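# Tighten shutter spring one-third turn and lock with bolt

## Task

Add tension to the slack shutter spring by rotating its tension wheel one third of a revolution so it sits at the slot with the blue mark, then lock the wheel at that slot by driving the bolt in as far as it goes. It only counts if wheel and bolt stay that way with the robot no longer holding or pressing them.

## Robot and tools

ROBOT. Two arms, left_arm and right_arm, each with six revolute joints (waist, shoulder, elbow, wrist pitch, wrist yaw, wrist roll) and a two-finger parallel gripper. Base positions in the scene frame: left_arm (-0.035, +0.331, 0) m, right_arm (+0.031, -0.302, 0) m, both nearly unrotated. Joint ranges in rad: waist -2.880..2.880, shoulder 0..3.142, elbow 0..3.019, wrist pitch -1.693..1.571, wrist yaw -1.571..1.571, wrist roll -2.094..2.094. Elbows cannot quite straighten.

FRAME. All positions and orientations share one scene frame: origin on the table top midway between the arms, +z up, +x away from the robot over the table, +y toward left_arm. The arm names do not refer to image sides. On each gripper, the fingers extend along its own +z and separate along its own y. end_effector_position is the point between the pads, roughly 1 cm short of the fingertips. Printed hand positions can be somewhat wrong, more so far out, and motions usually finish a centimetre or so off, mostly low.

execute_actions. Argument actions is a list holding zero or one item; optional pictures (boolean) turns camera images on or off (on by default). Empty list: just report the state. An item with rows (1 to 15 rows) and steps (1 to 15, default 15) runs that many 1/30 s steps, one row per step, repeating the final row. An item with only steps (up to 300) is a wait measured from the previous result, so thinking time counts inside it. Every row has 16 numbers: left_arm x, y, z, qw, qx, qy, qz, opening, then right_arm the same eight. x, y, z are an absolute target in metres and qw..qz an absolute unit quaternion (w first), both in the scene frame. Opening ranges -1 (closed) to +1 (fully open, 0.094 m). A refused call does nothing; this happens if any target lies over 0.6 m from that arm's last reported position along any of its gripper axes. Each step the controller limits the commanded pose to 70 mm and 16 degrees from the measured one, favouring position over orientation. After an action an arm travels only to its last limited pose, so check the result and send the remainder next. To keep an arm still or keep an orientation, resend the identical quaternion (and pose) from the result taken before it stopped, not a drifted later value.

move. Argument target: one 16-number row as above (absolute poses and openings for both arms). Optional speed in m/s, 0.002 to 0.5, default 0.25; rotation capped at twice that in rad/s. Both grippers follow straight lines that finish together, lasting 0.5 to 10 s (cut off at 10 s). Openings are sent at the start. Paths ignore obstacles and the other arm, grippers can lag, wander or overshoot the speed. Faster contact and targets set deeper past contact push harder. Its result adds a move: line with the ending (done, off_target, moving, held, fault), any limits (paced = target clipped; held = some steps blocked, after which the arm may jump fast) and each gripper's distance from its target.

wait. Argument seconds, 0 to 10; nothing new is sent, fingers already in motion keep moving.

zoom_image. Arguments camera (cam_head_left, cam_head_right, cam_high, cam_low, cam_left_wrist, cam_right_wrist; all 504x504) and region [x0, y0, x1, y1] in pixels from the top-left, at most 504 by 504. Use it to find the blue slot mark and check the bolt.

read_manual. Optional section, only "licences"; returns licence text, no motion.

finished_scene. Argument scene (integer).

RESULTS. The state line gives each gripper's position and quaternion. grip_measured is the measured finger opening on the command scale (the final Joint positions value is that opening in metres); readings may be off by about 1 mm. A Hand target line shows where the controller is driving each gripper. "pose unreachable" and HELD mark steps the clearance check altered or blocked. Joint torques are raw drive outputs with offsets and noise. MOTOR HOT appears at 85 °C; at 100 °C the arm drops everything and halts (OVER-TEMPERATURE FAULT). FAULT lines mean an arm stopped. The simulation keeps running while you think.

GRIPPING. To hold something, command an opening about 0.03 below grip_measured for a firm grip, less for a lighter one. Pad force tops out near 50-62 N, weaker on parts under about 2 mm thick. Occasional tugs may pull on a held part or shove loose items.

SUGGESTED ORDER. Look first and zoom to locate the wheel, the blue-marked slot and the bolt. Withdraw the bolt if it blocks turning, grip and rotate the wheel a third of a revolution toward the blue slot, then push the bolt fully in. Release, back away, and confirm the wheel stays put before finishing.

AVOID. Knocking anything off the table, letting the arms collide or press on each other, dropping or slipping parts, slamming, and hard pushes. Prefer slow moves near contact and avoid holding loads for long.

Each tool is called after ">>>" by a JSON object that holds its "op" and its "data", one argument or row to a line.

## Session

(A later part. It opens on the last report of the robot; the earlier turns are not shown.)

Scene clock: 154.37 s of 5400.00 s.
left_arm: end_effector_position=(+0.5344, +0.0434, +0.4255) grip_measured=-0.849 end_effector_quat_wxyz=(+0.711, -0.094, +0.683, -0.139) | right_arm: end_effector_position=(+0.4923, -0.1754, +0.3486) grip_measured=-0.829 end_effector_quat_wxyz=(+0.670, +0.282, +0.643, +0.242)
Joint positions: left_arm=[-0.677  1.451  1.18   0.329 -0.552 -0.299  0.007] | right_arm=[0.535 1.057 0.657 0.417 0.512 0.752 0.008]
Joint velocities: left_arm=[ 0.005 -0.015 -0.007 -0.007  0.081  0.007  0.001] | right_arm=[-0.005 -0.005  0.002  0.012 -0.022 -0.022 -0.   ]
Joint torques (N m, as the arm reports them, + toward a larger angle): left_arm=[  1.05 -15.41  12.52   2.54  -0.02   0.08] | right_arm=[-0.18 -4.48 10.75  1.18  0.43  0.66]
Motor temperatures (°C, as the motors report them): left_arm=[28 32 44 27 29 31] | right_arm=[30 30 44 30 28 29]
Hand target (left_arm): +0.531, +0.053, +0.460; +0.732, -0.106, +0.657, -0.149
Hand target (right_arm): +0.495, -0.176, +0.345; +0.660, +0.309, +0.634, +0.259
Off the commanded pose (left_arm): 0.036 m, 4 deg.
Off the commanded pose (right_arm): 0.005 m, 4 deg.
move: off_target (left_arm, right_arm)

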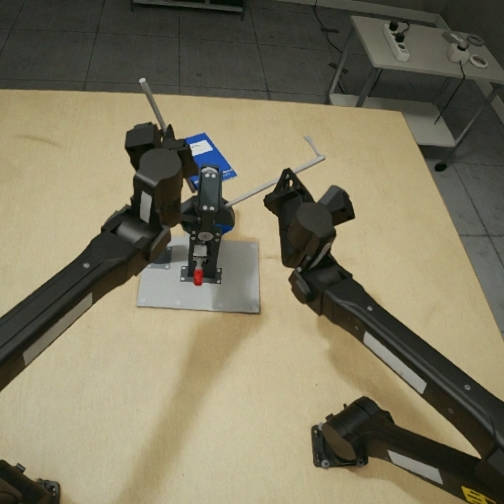

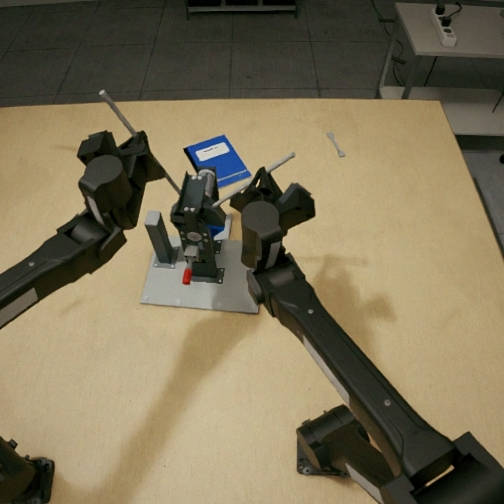

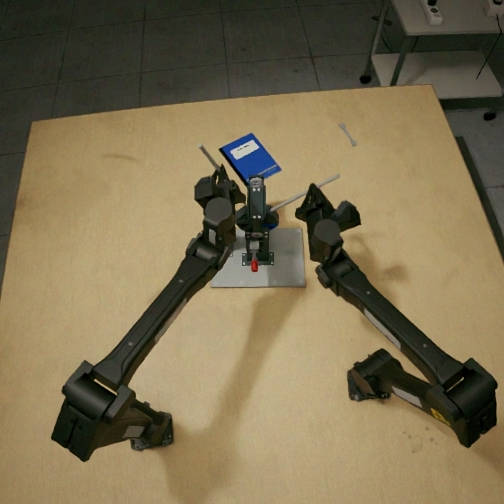

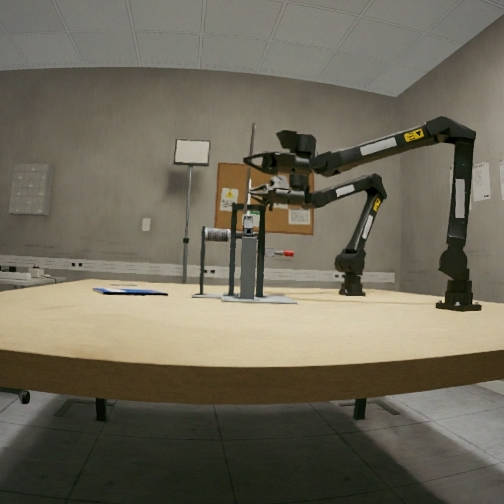

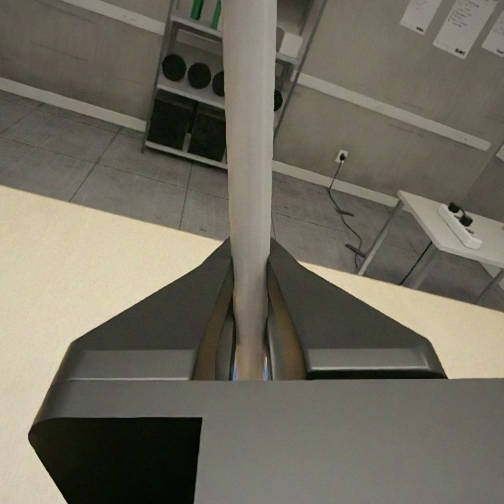

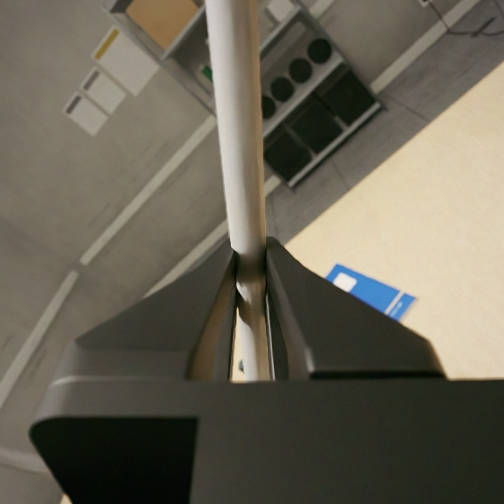

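>>> {"op": "move", "data": {
  "target": [0.53,0.25,0.48,0.71,-0.05,0.70,-0.05,-0.9,0.489,-0.242,0.241,0.562,0.478,0.522,0.43,-0.9],
  "speed": 0.12
}}

>>> {"op": "move", "data": {
  "target": [0.45,0.27,0.06,0,0,1,0,-0.9,0.489,-0.245,0.14,0.44,0.59,0.39,0.554,-0.9]
}}

Scene clock: 162.00 s of 5400.00 s.
left_arm: end_effector_position=(+0.5458, +0.2488, +0.4504) grip_measured=-0.849 end_effector_quat_wxyz=(+0.693, -0.049, +0.718, -0.047) | right_arm: end_effector_position=(+0.4852, -0.2395, +0.2498) grip_measured=-0.829 end_effector_quat_wxyz=(+0.580, +0.453, +0.541, +0.407)
Joint positions: left_arm=[-0.266  1.246  1.11   0.1   -0.2   -0.143  0.007] | right_arm=[0.358 1.168 0.432 0.74  0.356 1.307 0.008]
Joint velocities: left_arm=[-0.005 -0.015 -0.002 -0.012  0.007 -0.007 -0.001] | right_arm=[-0.005  0.015  0.012 -0.002  0.066  0.022 -0.001]
Joint torques (N m, as the arm reports them, + toward a larger angle): left_arm=[  0.46 -13.32  12.67   1.09   0.18   0.06] | right_arm=[-1.33 -3.86  7.95  2.08 -0.33  0.8 ]
Motor temperatures (°C, as the motors report them): left_arm=[28 32 42 27 29 31] | right_arm=[30 29 44 30 28 29]
Hand target (left_arm): +0.534, +0.252, +0.482; +0.711, -0.048, +0.700, -0.048
Hand target (right_arm): +0.486, -0.243, +0.242; +0.560, +0.479, +0.522, +0.429
Off the commanded pose (left_arm): 0.034 m, 3 deg.
Off the commanded pose (right_arm): 0.010 m, 5 deg.
After step 90, 1.63 s passed at rest.
move: off_target (left_arm, right_arm)

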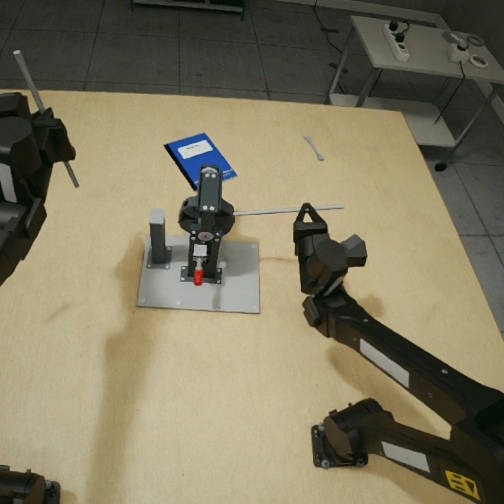

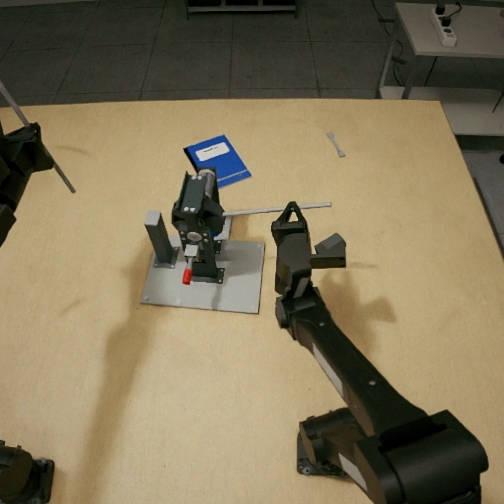

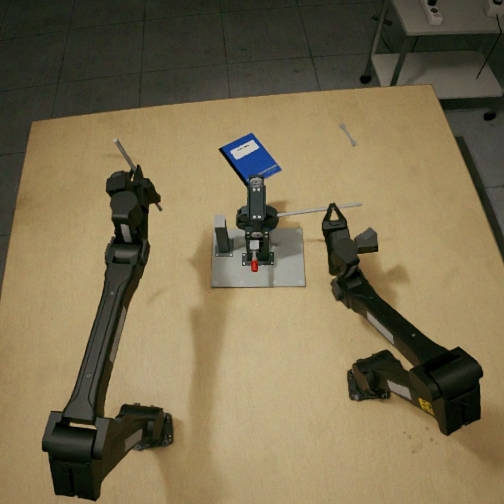

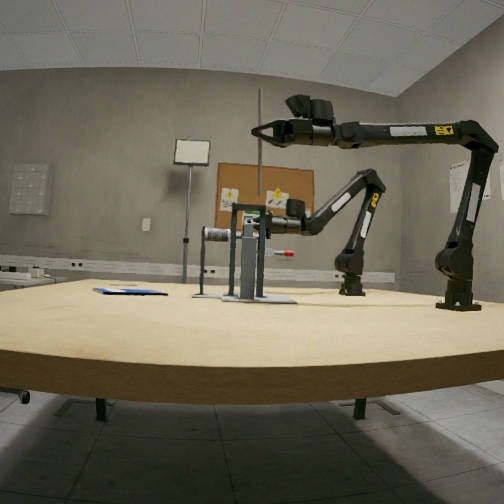

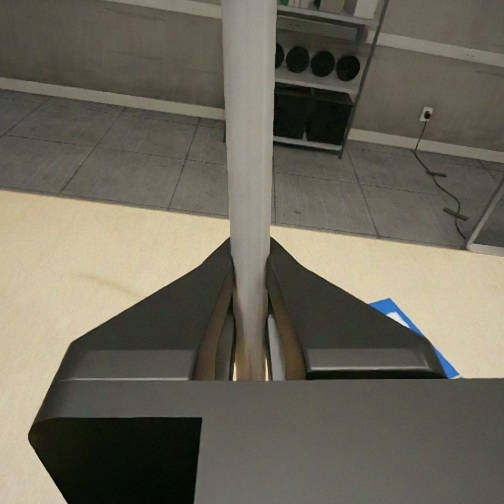

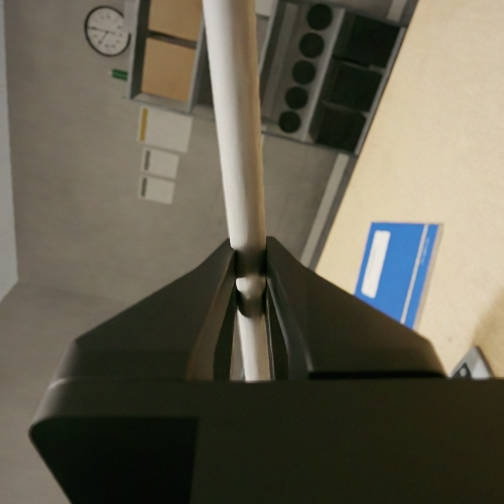

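Scene clock: 165.70 s of 5400.00 s.
left_arm: end_effector_position=(+0.4301, +0.2709, +0.0362) grip_measured=-0.849 end_effector_quat_wxyz=(-0.021, +0.001, +1.000, -0.005) | right_arm: end_effector_position=(+0.4864, -0.2469, +0.1449) grip_measured=-0.829 end_effector_quat_wxyz=(+0.467, +0.574, +0.415, +0.529)
Joint positions: left_arm=[-0.191  1.758  1.182 -1.034  0.014 -0.121  0.007] | right_arm=[0.339 1.588 0.344 1.24  0.348 1.794 0.008]
Joint velocities: left_arm=[ 0.005  0.005  0.002  0.022 -0.022 -0.095 -0.   ] | right_arm=[ 0.005 -0.015  0.007  0.017 -0.007 -0.051 -0.002]
Joint torques (N m, as the arm reports them, + toward a larger angle): left_arm=[  1.05 -15.2   12.94  -0.68   0.2    0.07] | right_arm=[-0.4  -6.36  4.64  2.26 -0.44  0.81]
Motor temperatures (°C, as the motors report them): left_arm=[28 32 43 27 29 31] | right_arm=[30 30 43 30 28 29]
Hand target (left_arm): +0.452, +0.272, +0.053; +0.000, +0.002, +1.000, -0.009
Hand target (right_arm): +0.486, -0.246, +0.142; +0.440, +0.590, +0.391, +0.553
Off the commanded pose (left_arm): 0.031 m, 2 deg.
Off the commanded pose (right_arm): 0.006 m, 5 deg.
move: off_target (left_arm, right_arm)

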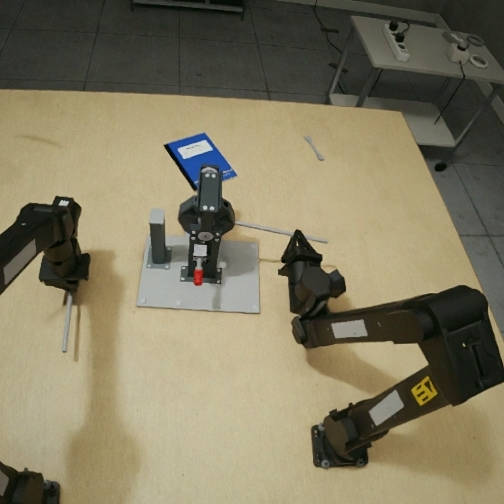

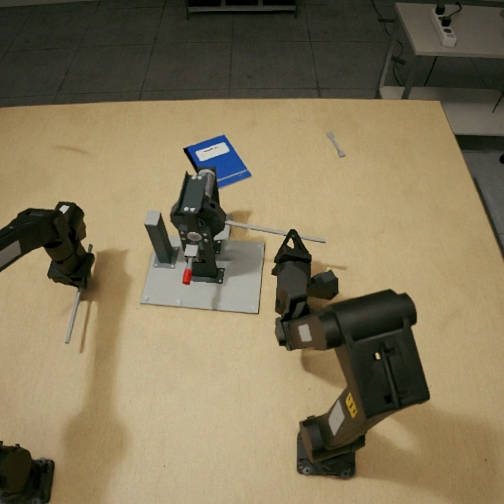

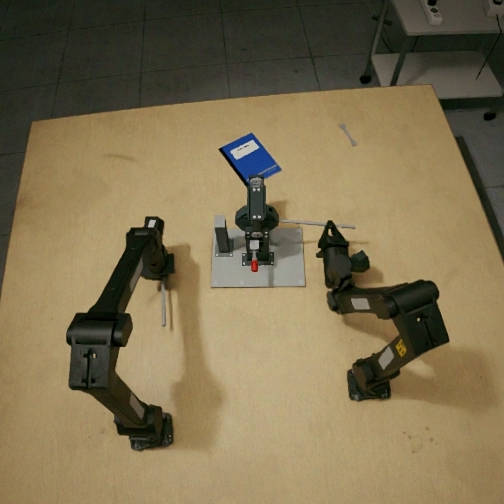

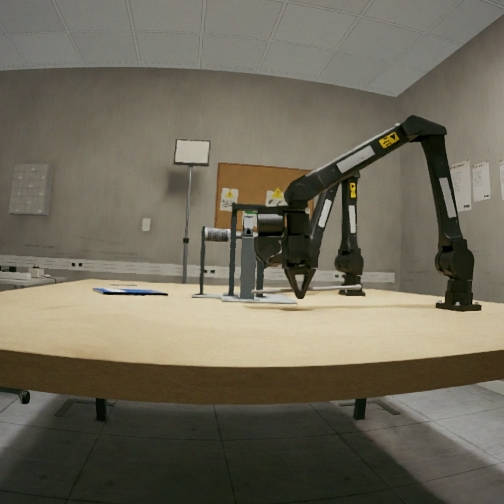

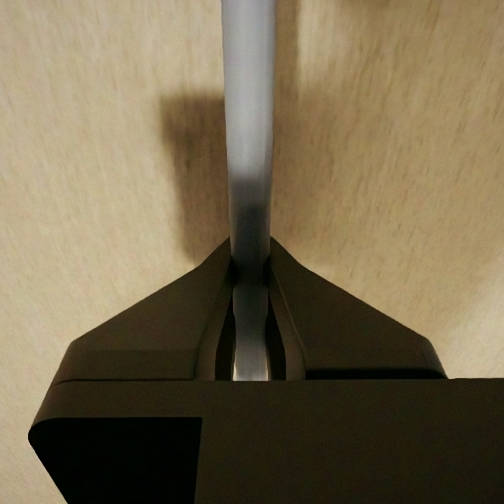

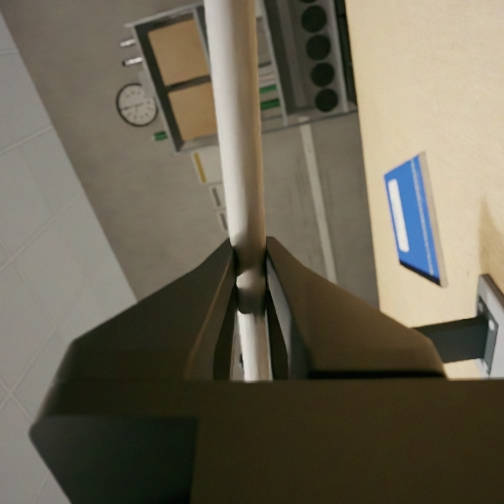

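>>> {"op": "move", "data": {
  "target": [0.435,0.27,0.012,0.05,0,1,0,-0.9,0.489,-0.245,0.14,0.44,0.59,0.39,0.554,-0.9],
  "speed": 0.04
}}

>>> {"op": "execute_actions", "data": {
  "actions": [
    {"rows":[[0.435,0.27,0.014,0.05,0,1,0,-0.7,0.489,-0.245,0.14,0.44,0.59,0.39,0.554,-0.9]],"steps":12}
  ],
  "pictures": false
}}

>>> {"op": "move", "data": {
  "target": [0.40,0.27,0.13,0.1,0,1,0,-0.6,0.489,-0.245,0.14,0.44,0.59,0.39,0.554,-0.9]
}}

>>> {"op": "move", "data": {
  "target": [0.32,-0.015,0.18,0.383,0.04,0.924,-0.017,0.2,0.489,-0.245,0.14,0.44,0.59,0.39,0.554,-0.9]
}}

Scene clock: 170.47 s of 5400.00 s.
left_arm: end_effector_position=(+0.4307, +0.2741, +0.0099) grip_measured=-0.849 end_effector_quat_wxyz=(+0.034, +0.002, +0.999, +0.001) | right_arm: end_effector_position=(+0.4866, -0.2467, +0.1429) grip_measured=-0.829 end_effector_quat_wxyz=(+0.465, +0.575, +0.413, +0.531)
Joint positions: left_arm=[-0.193  1.742  1.073 -0.834 -0.01  -0.122  0.007] | right_arm=[0.339 1.6   0.344 1.252 0.347 1.8   0.008]
Joint velocities: left_arm=[-0.024  0.005  0.007 -0.017 -0.022 -0.007 -0.001] | right_arm=[ 0.005  0.005 -0.017 -0.002 -0.066 -0.037 -0.001]
Joint torques (N m, as the arm reports them, + toward a larger angle): left_arm=[ -0.25 -15.4    7.15   1.04  -0.09  -0.15] | right_arm=[-0.43 -6.24  5.18  2.06 -0.41  0.74]
Motor temperatures (°C, as the motors report them): left_arm=[28 32 42 27 29 31] | right_arm=[30 30 42 30 28 29]
Hand target (left_arm): +0.435, +0.270, +0.013; +0.049, +0.000, +0.999, +0.001
Hand target (right_arm): +0.489, -0.245, +0.140; +0.440, +0.590, +0.391, +0.553
Off the commanded pose (left_arm): 0.006 m, 2 deg.
Off the commanded pose (right_arm): 0.004 m, 5 deg.
move: off_target (right_arm)

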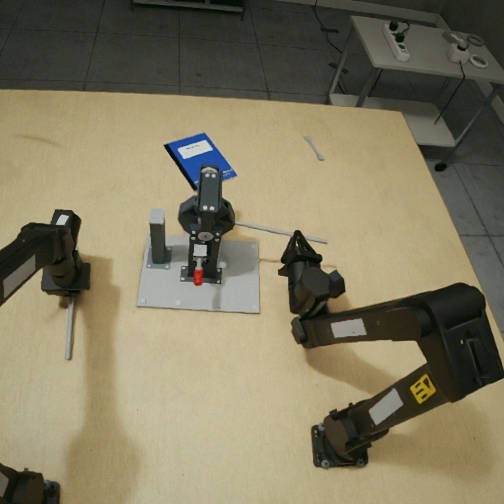

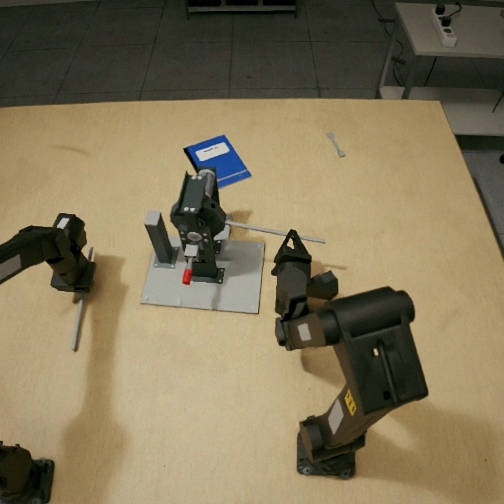

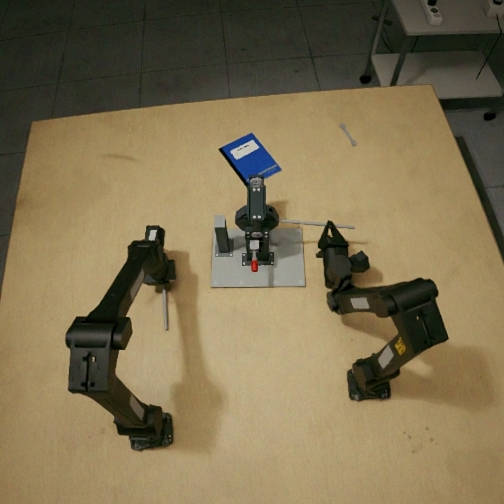

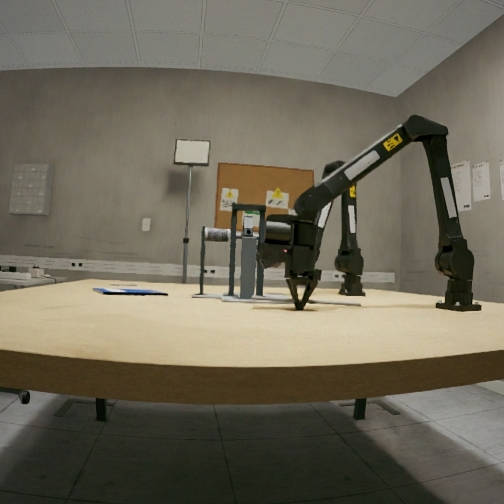

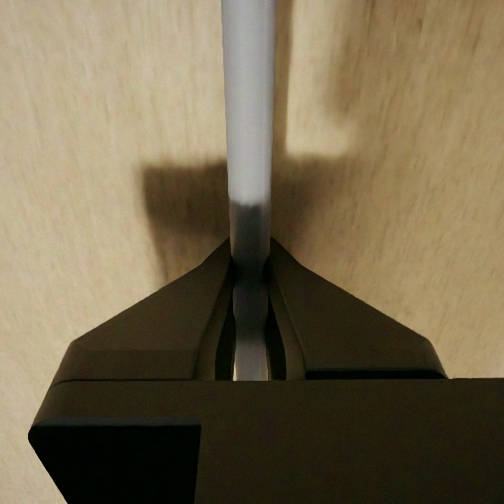

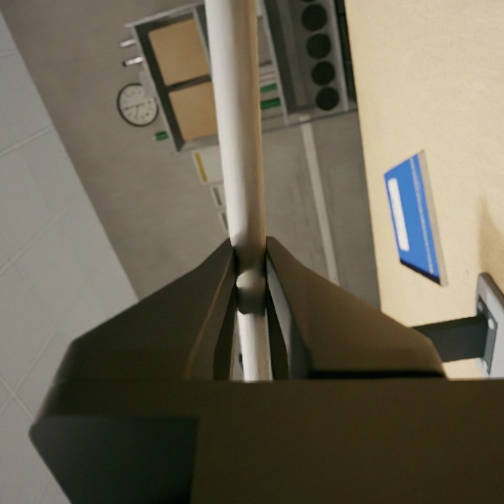

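Scene clock: 170.87 s of 5400.00 s.
left_arm: end_effector_position=(+0.4321, +0.2745, +0.0101) grip_measured=-0.702 end_effector_quat_wxyz=(+0.037, +0.001, +0.999, +0.002) | right_arm: end_effector_position=(+0.4866, -0.2467, +0.1427) grip_measured=-0.829 end_effector_quat_wxyz=(+0.465, +0.575, +0.413, +0.531)
Joint positions: left_arm=[-0.193  1.742  1.073 -0.829 -0.014 -0.123  0.014] | right_arm=[0.339 1.6   0.344 1.252 0.347 1.801 0.008]
Joint velocities: left_arm=[ 0.005 -0.005  0.012  0.007  0.007  0.051 -0.001] | right_arm=[-0.005 -0.005 -0.012 -0.012  0.022 -0.066 -0.001]
Joint torques (N m, as the arm reports them, + toward a larger angle): left_arm=[ -0.17 -15.63   7.31   0.74   0.07  -0.13] | right_arm=[-0.57 -6.18  5.25  2.08 -0.41  0.75]
Motor temperatures (°C, as the motors report them): left_arm=[28 32 42 27 29 31] | right_arm=[30 30 42 30 28 29]
Hand target (left_arm): +0.435, +0.270, +0.014; +0.050, +0.000, +0.999, +0.000
Hand target (right_arm): +0.489, -0.245, +0.140; +0.440, +0.590, +0.391, +0.553
Off the commanded pose (left_arm): 0.007 m, 1 deg.
Off the commanded pose (right_arm): 0.004 m, 5 deg.
Steps of this call (steps 1 to 12: all 12 steps of this action). Readings (end_effector_position):
1: left_arm (+0.4309, +0.2746, +0.0101) | right_arm (+0.4866, -0.2467, +0.1429)
2: left_arm (+0.4316, +0.2746, +0.0101) | right_arm (+0.4866, -0.2467, +0.1427)
4: left_arm (+0.4321, +0.2745, +0.0101) | right_arm (+0.4866, -0.2467, +0.1427)
8: left_arm (+0.4321, +0.2745, +0.0101) | right_arm (+0.4866, -0.2467, +0.1427)
12: the state above

Scene clock: 172.00 s of 5400.00 s.
left_arm: end_effector_position=(+0.3969, +0.2731, +0.1302) grip_measured=-0.602 end_effector_quat_wxyz=(+0.101, +0.003, +0.995, -0.000) | right_arm: end_effector_position=(+0.4866, -0.2467, +0.1429) grip_measured=-0.829 end_effector_quat_wxyz=(+0.465, +0.575, +0.413, +0.531)
Joint positions: left_arm=[-0.212  1.423  1.037 -0.983 -0.028 -0.136  0.019] | right_arm=[0.339 1.6   0.344 1.252 0.347 1.801 0.008]
Joint velocities: left_arm=[ 0.005 -0.015  0.007 -0.022  0.007 -0.081  0.001] | right_arm=[ 0.005 -0.005 -0.002 -0.027 -0.007  0.007  0.   ]
Joint torques (N m, as the arm reports them, + toward a larger angle): left_arm=[  0.01 -10.31  10.84  -0.27  -0.07  -0.11] | right_arm=[-0.54 -6.15  5.22  2.05 -0.4   0.74]
Motor temperatures (°C, as the motors report them): left_arm=[28 32 41 27 29 31] | right_arm=[30 30 41 30 28 29]
Hand target (left_arm): +0.400, +0.270, +0.132; +0.100, +0.001, +0.995, +0.001
Hand target (right_arm): +0.489, -0.245, +0.140; +0.440, +0.590, +0.391, +0.553
Off the commanded pose (left_arm): 0.004 m, 0 deg.
Off the commanded pose (right_arm): 0.004 m, 5 deg.
move: off_target (right_arm)

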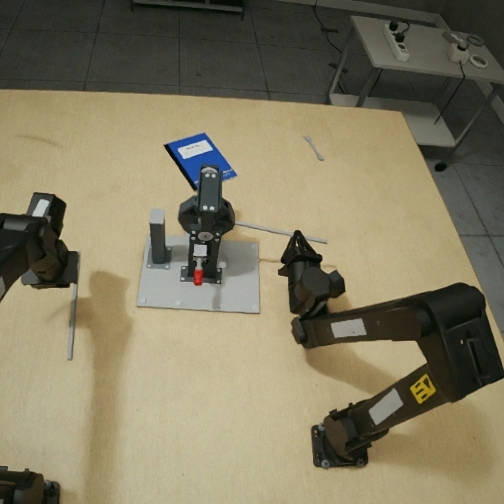

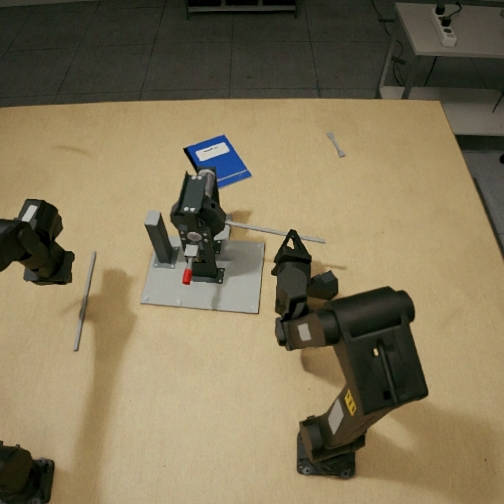

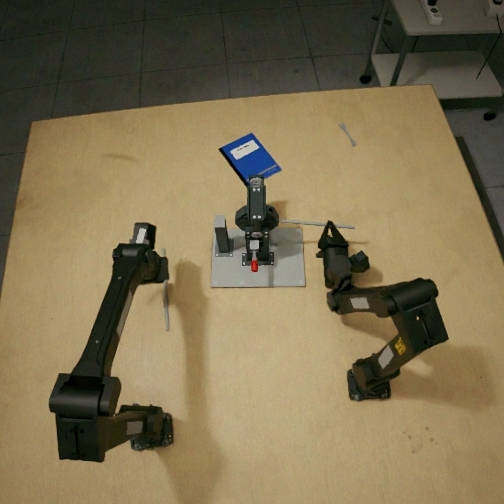

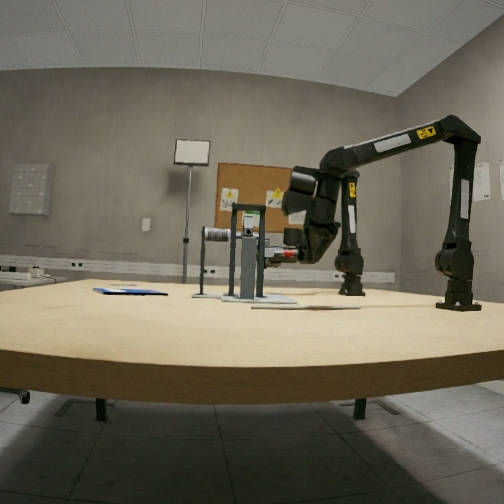

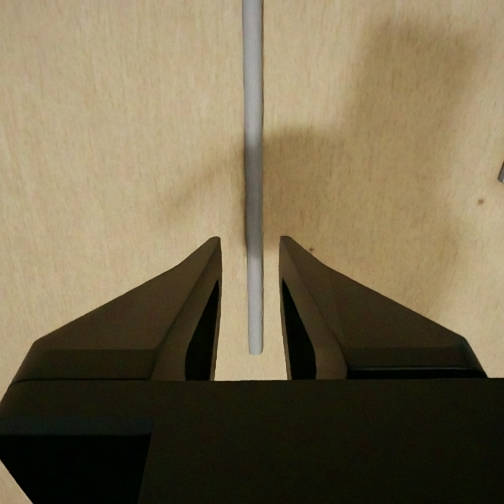

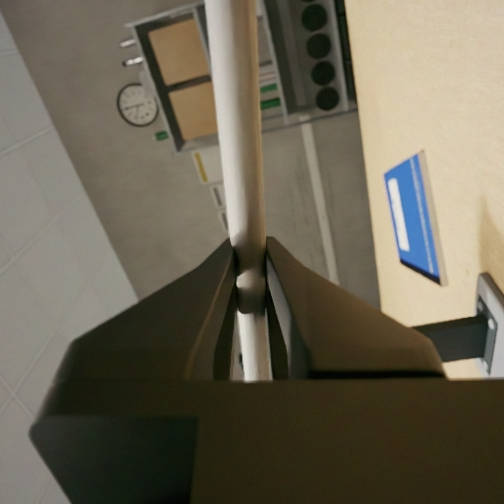

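Scene clock: 173.77 s of 5400.00 s.
left_arm: end_effector_position=(+0.2934, -0.0016, +0.1580) grip_measured=+0.198 end_effector_quat_wxyz=(+0.360, +0.059, +0.931, +0.006) | right_arm: end_effector_position=(+0.4866, -0.2467, +0.1427) grip_measured=-0.829 end_effector_quat_wxyz=(+0.465, +0.575, +0.413, +0.531)
Joint positions: left_arm=[-1.06   1.367  0.922 -0.639 -0.575 -0.719  0.056] | right_arm=[0.339 1.6   0.344 1.252 0.347 1.801 0.008]
Joint velocities: left_arm=[-0.005 -0.005  0.002 -0.027 -0.037 -0.022 -0.001] | right_arm=[-0.005 -0.005  0.007 -0.002 -0.066  0.037 -0.001]
Joint torques (N m, as the arm reports them, + toward a larger angle): left_arm=[ 1.04 -9.38 14.51  1.28 -0.42 -0.12] | right_arm=[-0.43 -6.11  5.21  2.07 -0.42  0.74]
Motor temperatures (°C, as the motors report them): left_arm=[28 32 41 27 29 31] | right_arm=[30 30 41 30 28 29]
Hand target (left_arm): +0.309, -0.018, +0.181; +0.378, +0.039, +0.925, -0.017
Hand target (right_arm): +0.489, -0.245, +0.140; +0.440, +0.590, +0.391, +0.553
Off the commanded pose (left_arm): 0.037 m, 4 deg.
Off the commanded pose (right_arm): 0.004 m, 5 deg.
move: off_target (left_arm, right_arm)

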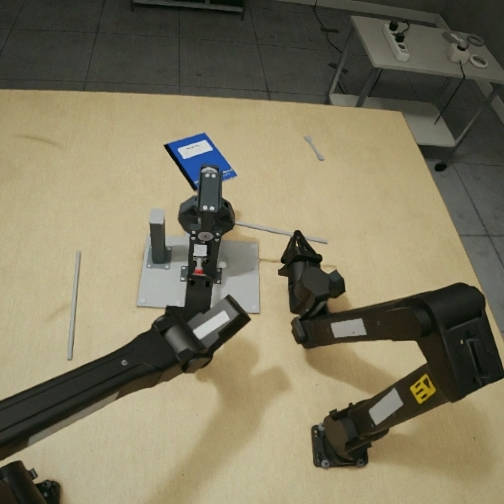

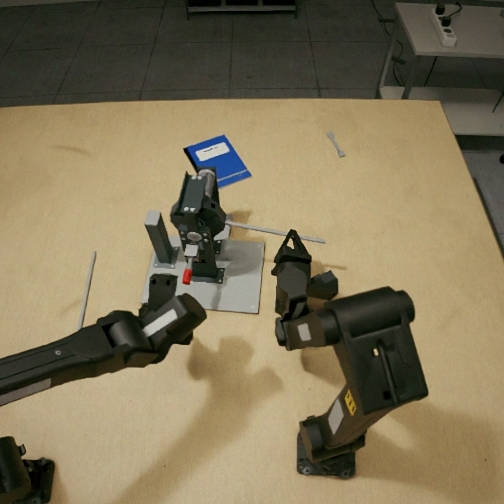

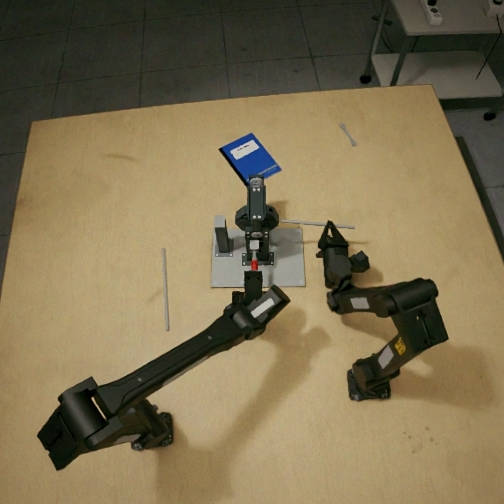

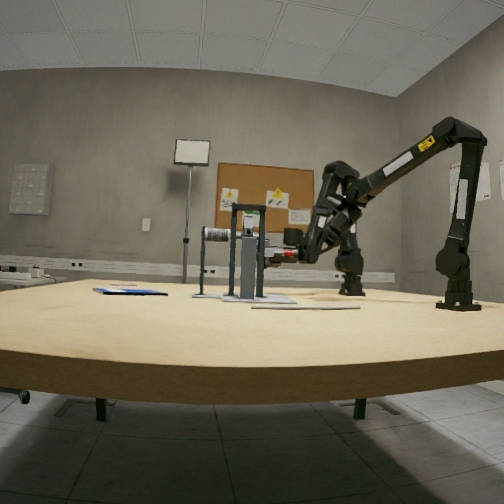

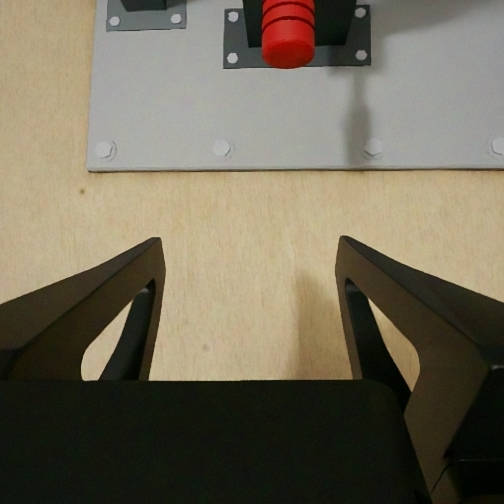

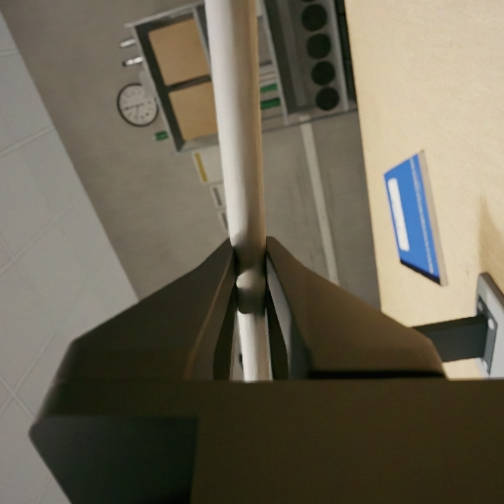

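>>> {"op": "move", "data": {
  "target": [0.395,-0.033,0.168,0.383,0.04,0.924,-0.017,0.2,0.489,-0.245,0.14,0.44,0.59,0.39,0.554,-0.9],
  "speed": 0.1
}}

Scene clock: 176.63 s of 5400.00 s.
left_arm: end_effector_position=(+0.3770, -0.0164, +0.1501) grip_measured=+0.198 end_effector_quat_wxyz=(+0.368, +0.045, +0.929, -0.000) | right_arm: end_effector_position=(+0.4866, -0.2467, +0.1429) grip_measured=-0.829 end_effector_quat_wxyz=(+0.465, +0.575, +0.413, +0.531)
Joint positions: left_arm=[-0.926  1.523  1.049 -0.522 -0.518 -0.606  0.056] | right_arm=[0.339 1.6   0.344 1.252 0.347 1.8   0.008]
Joint velocities: left_arm=[-0.005 -0.015  0.002 -0.002 -0.007 -0.081 -0.001] | right_arm=[-0.005 -0.005  0.012 -0.007  0.022 -0.037  0.001]
Joint torques (N m, as the arm reports them, + toward a larger angle): left_arm=[  1.06 -11.51  14.43   1.41  -0.13   0.05] | right_arm=[-0.49 -6.09  5.21  2.08 -0.42  0.78]
Motor temperatures (°C, as the motors report them): left_arm=[28 32 42 27 29 31] | right_arm=[30 30 41 30 28 29]
Hand target (left_arm): +0.394, -0.032, +0.168; +0.384, +0.041, +0.922, -0.016
Hand target (right_arm): +0.489, -0.245, +0.140; +0.440, +0.590, +0.391, +0.553
Off the commanded pose (left_arm): 0.030 m, 3 deg.
Off the commanded pose (right_arm): 0.004 m, 5 deg.
move: off_target (left_arm, right_arm)

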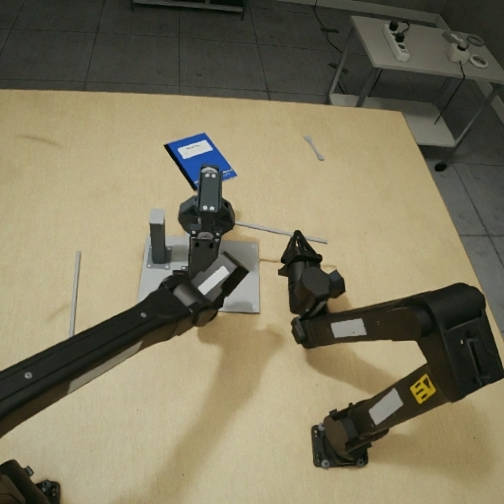

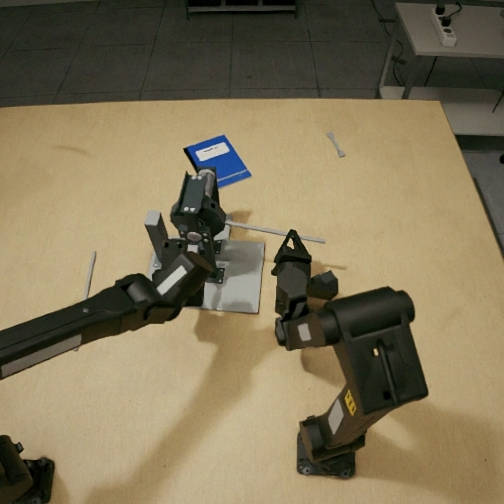

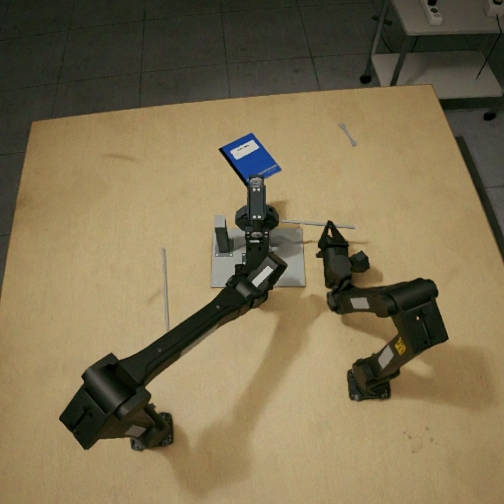

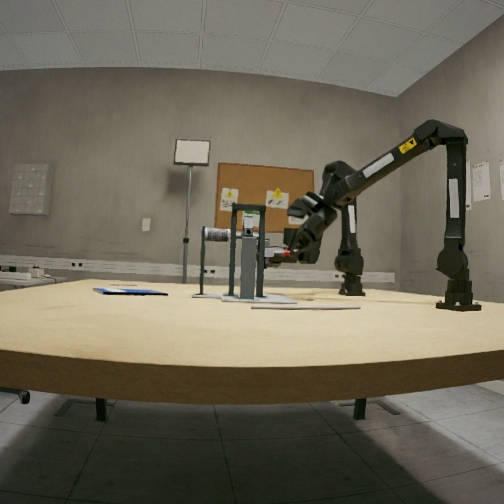

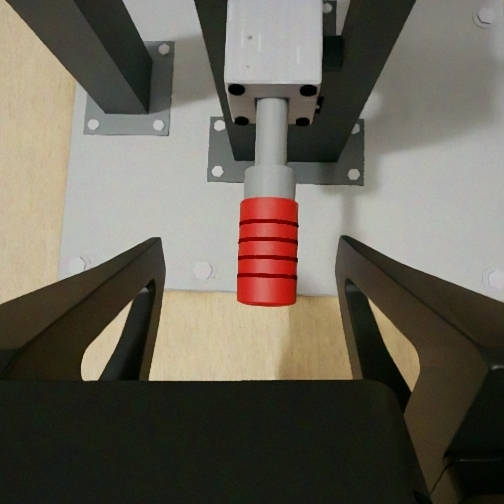

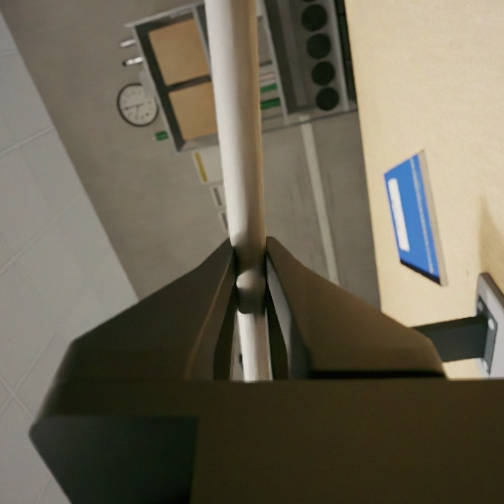

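>>> {"op": "execute_actions", "data": {
  "actions": [
    {"rows":[[0.40,-0.04,0.166,0.383,0.04,0.924,-0.017,0,0.489,-0.245,0.14,0.44,0.59,0.39,0.554,-0.9],[0.40,-0.04,0.166,0.383,0.04,0.924,-0.017,-0.3,0.489,-0.245,0.14,0.44,0.59,0.39,0.554,-0.9],[0.40,-0.04,0.166,0.383,0.04,0.924,-0.017,-0.75,0.489,-0.245,0.14,0.44,0.59,0.39,0.554,-0.9]],"steps":15}
  ],
  "pictures": false
}}

>>> {"op": "move", "data": {
  "target": [0.44,-0.04,0.166,0.383,0.04,0.924,-0.017,-0.75,0.489,-0.245,0.14,0.44,0.59,0.39,0.554,-0.9],
  "speed": 0.05
}}

Scene clock: 180.23 s of 5400.00 s.
left_arm: end_effector_position=(+0.3804, -0.0223, +0.1508) grip_measured=-0.654 end_effector_quat_wxyz=(+0.368, +0.047, +0.929, -0.003) | right_arm: end_effector_position=(+0.4866, -0.2467, +0.1427) grip_measured=-0.829 end_effector_quat_wxyz=(+0.465, +0.575, +0.413, +0.531)
Joint positions: left_arm=[-0.927  1.536  1.066 -0.522 -0.513 -0.601  0.016] | right_arm=[0.339 1.6   0.344 1.252 0.347 1.801 0.008]
Joint velocities: left_arm=[-0.005 -0.005 -0.022  0.007 -0.022 -0.051 -0.001] | right_arm=[-0.005 -0.015  0.002 -0.002 -0.139 -0.022  0.   ]
Joint torques (N m, as the arm reports them, + toward a larger angle): left_arm=[  0.76 -11.07  14.9    1.29  -0.27  -0.02] | right_arm=[-0.31 -6.09  5.23  2.09 -0.4   0.74]
Motor temperatures (°C, as the motors report them): left_arm=[28 32 43 27 29 31] | right_arm=[30 30 40 30 28 29]
Hand target (left_arm): +0.398, -0.039, +0.167; +0.383, +0.040, +0.923, -0.017
Hand target (right_arm): +0.489, -0.245, +0.140; +0.440, +0.590, +0.391, +0.553
Off the commanded pose (left_arm): 0.030 m, 3 deg.
Off the commanded pose (right_arm): 0.004 m, 5 deg.
Steps of this call (steps 1 to 90: nothing new was sent; then 0.10 s passed at rest; steps 91 to 105: all 15 steps of this action). Readings (end_effector_position):
91: left_arm (+0.3774, -0.0169, +0.1502) | right_arm (+0.4866, -0.2467, +0.1429)
92: left_arm (+0.3782, -0.0178, +0.1506) | right_arm (+0.4866, -0.2467, +0.1429)
94: left_arm (+0.3800, -0.0218, +0.1509) | right_arm (+0.4866, -0.2467, +0.1429)
98: left_arm (+0.3804, -0.0223, +0.1508) | right_arm (+0.4866, -0.2467, +0.1427)
105: the state above

Scene clock: 181.97 s of 5400.00 s.
left_arm: end_effector_position=(+0.4026, -0.0244, +0.1511) grip_measured=-0.654 end_effector_quat_wxyz=(+0.364, +0.053, +0.930, -0.003) | right_arm: end_effector_position=(+0.4866, -0.2467, +0.1429) grip_measured=-0.829 end_effector_quat_wxyz=(+0.465, +0.575, +0.413, +0.531)
Joint positions: left_arm=[-0.892  1.574  1.112 -0.519 -0.486 -0.56   0.016] | right_arm=[0.339 1.6   0.344 1.252 0.347 1.8   0.008]
Joint velocities: left_arm=[ 0.005  0.005  0.027 -0.012  0.037  0.081  0.001] | right_arm=[-0.005  0.005  0.007  0.007  0.095  0.081 -0.001]
Joint torques (N m, as the arm reports them, + toward a larger angle): left_arm=[  2.58 -10.07  16.86   1.93  -0.02   0.13] | right_arm=[-0.59 -5.96  5.2   2.07 -0.43  0.76]
Motor temperatures (°C, as the motors report them): left_arm=[28 32 43 27 29 31] | right_arm=[30 30 40 30 28 29]
Hand target (left_arm): +0.437, -0.037, +0.167; +0.384, +0.040, +0.922, -0.016
Hand target (right_arm): +0.489, -0.245, +0.140; +0.440, +0.590, +0.391, +0.553
Off the commanded pose (left_arm): 0.043 m, 3 deg.
Off the commanded pose (right_arm): 0.004 m, 5 deg.
move: off_target (left_arm, right_arm)

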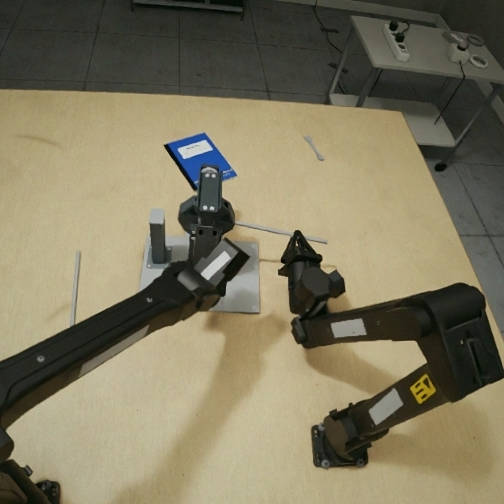

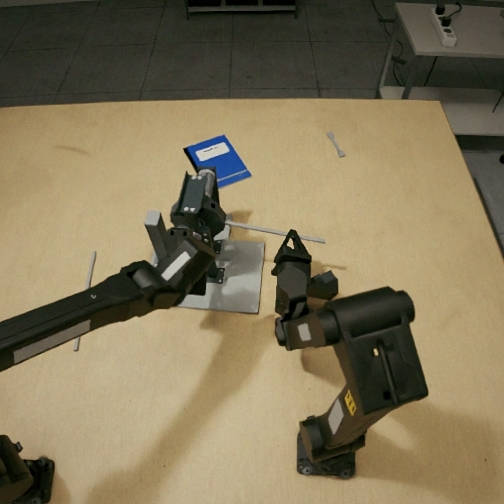

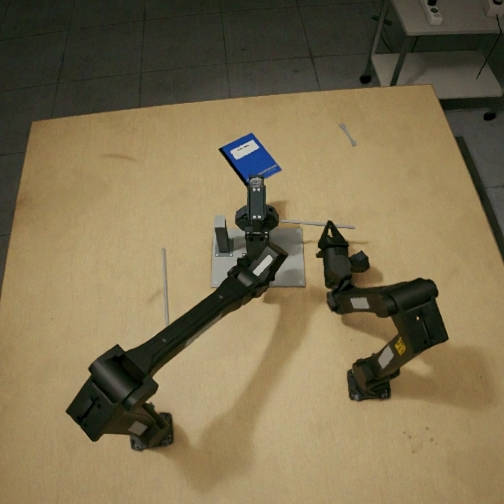

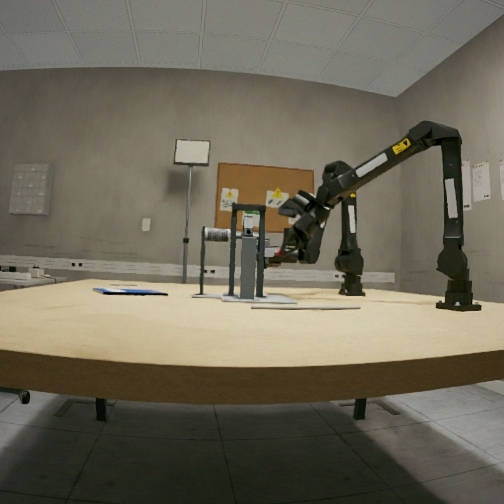

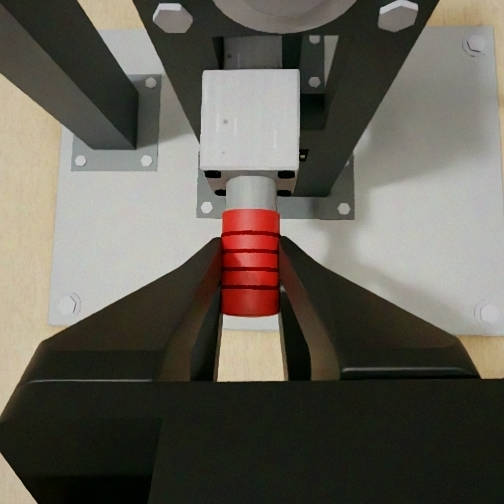

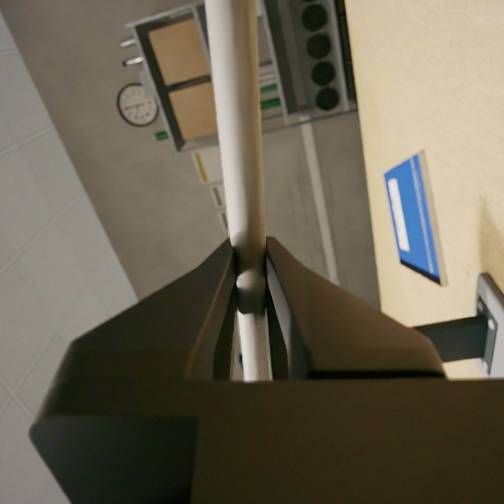

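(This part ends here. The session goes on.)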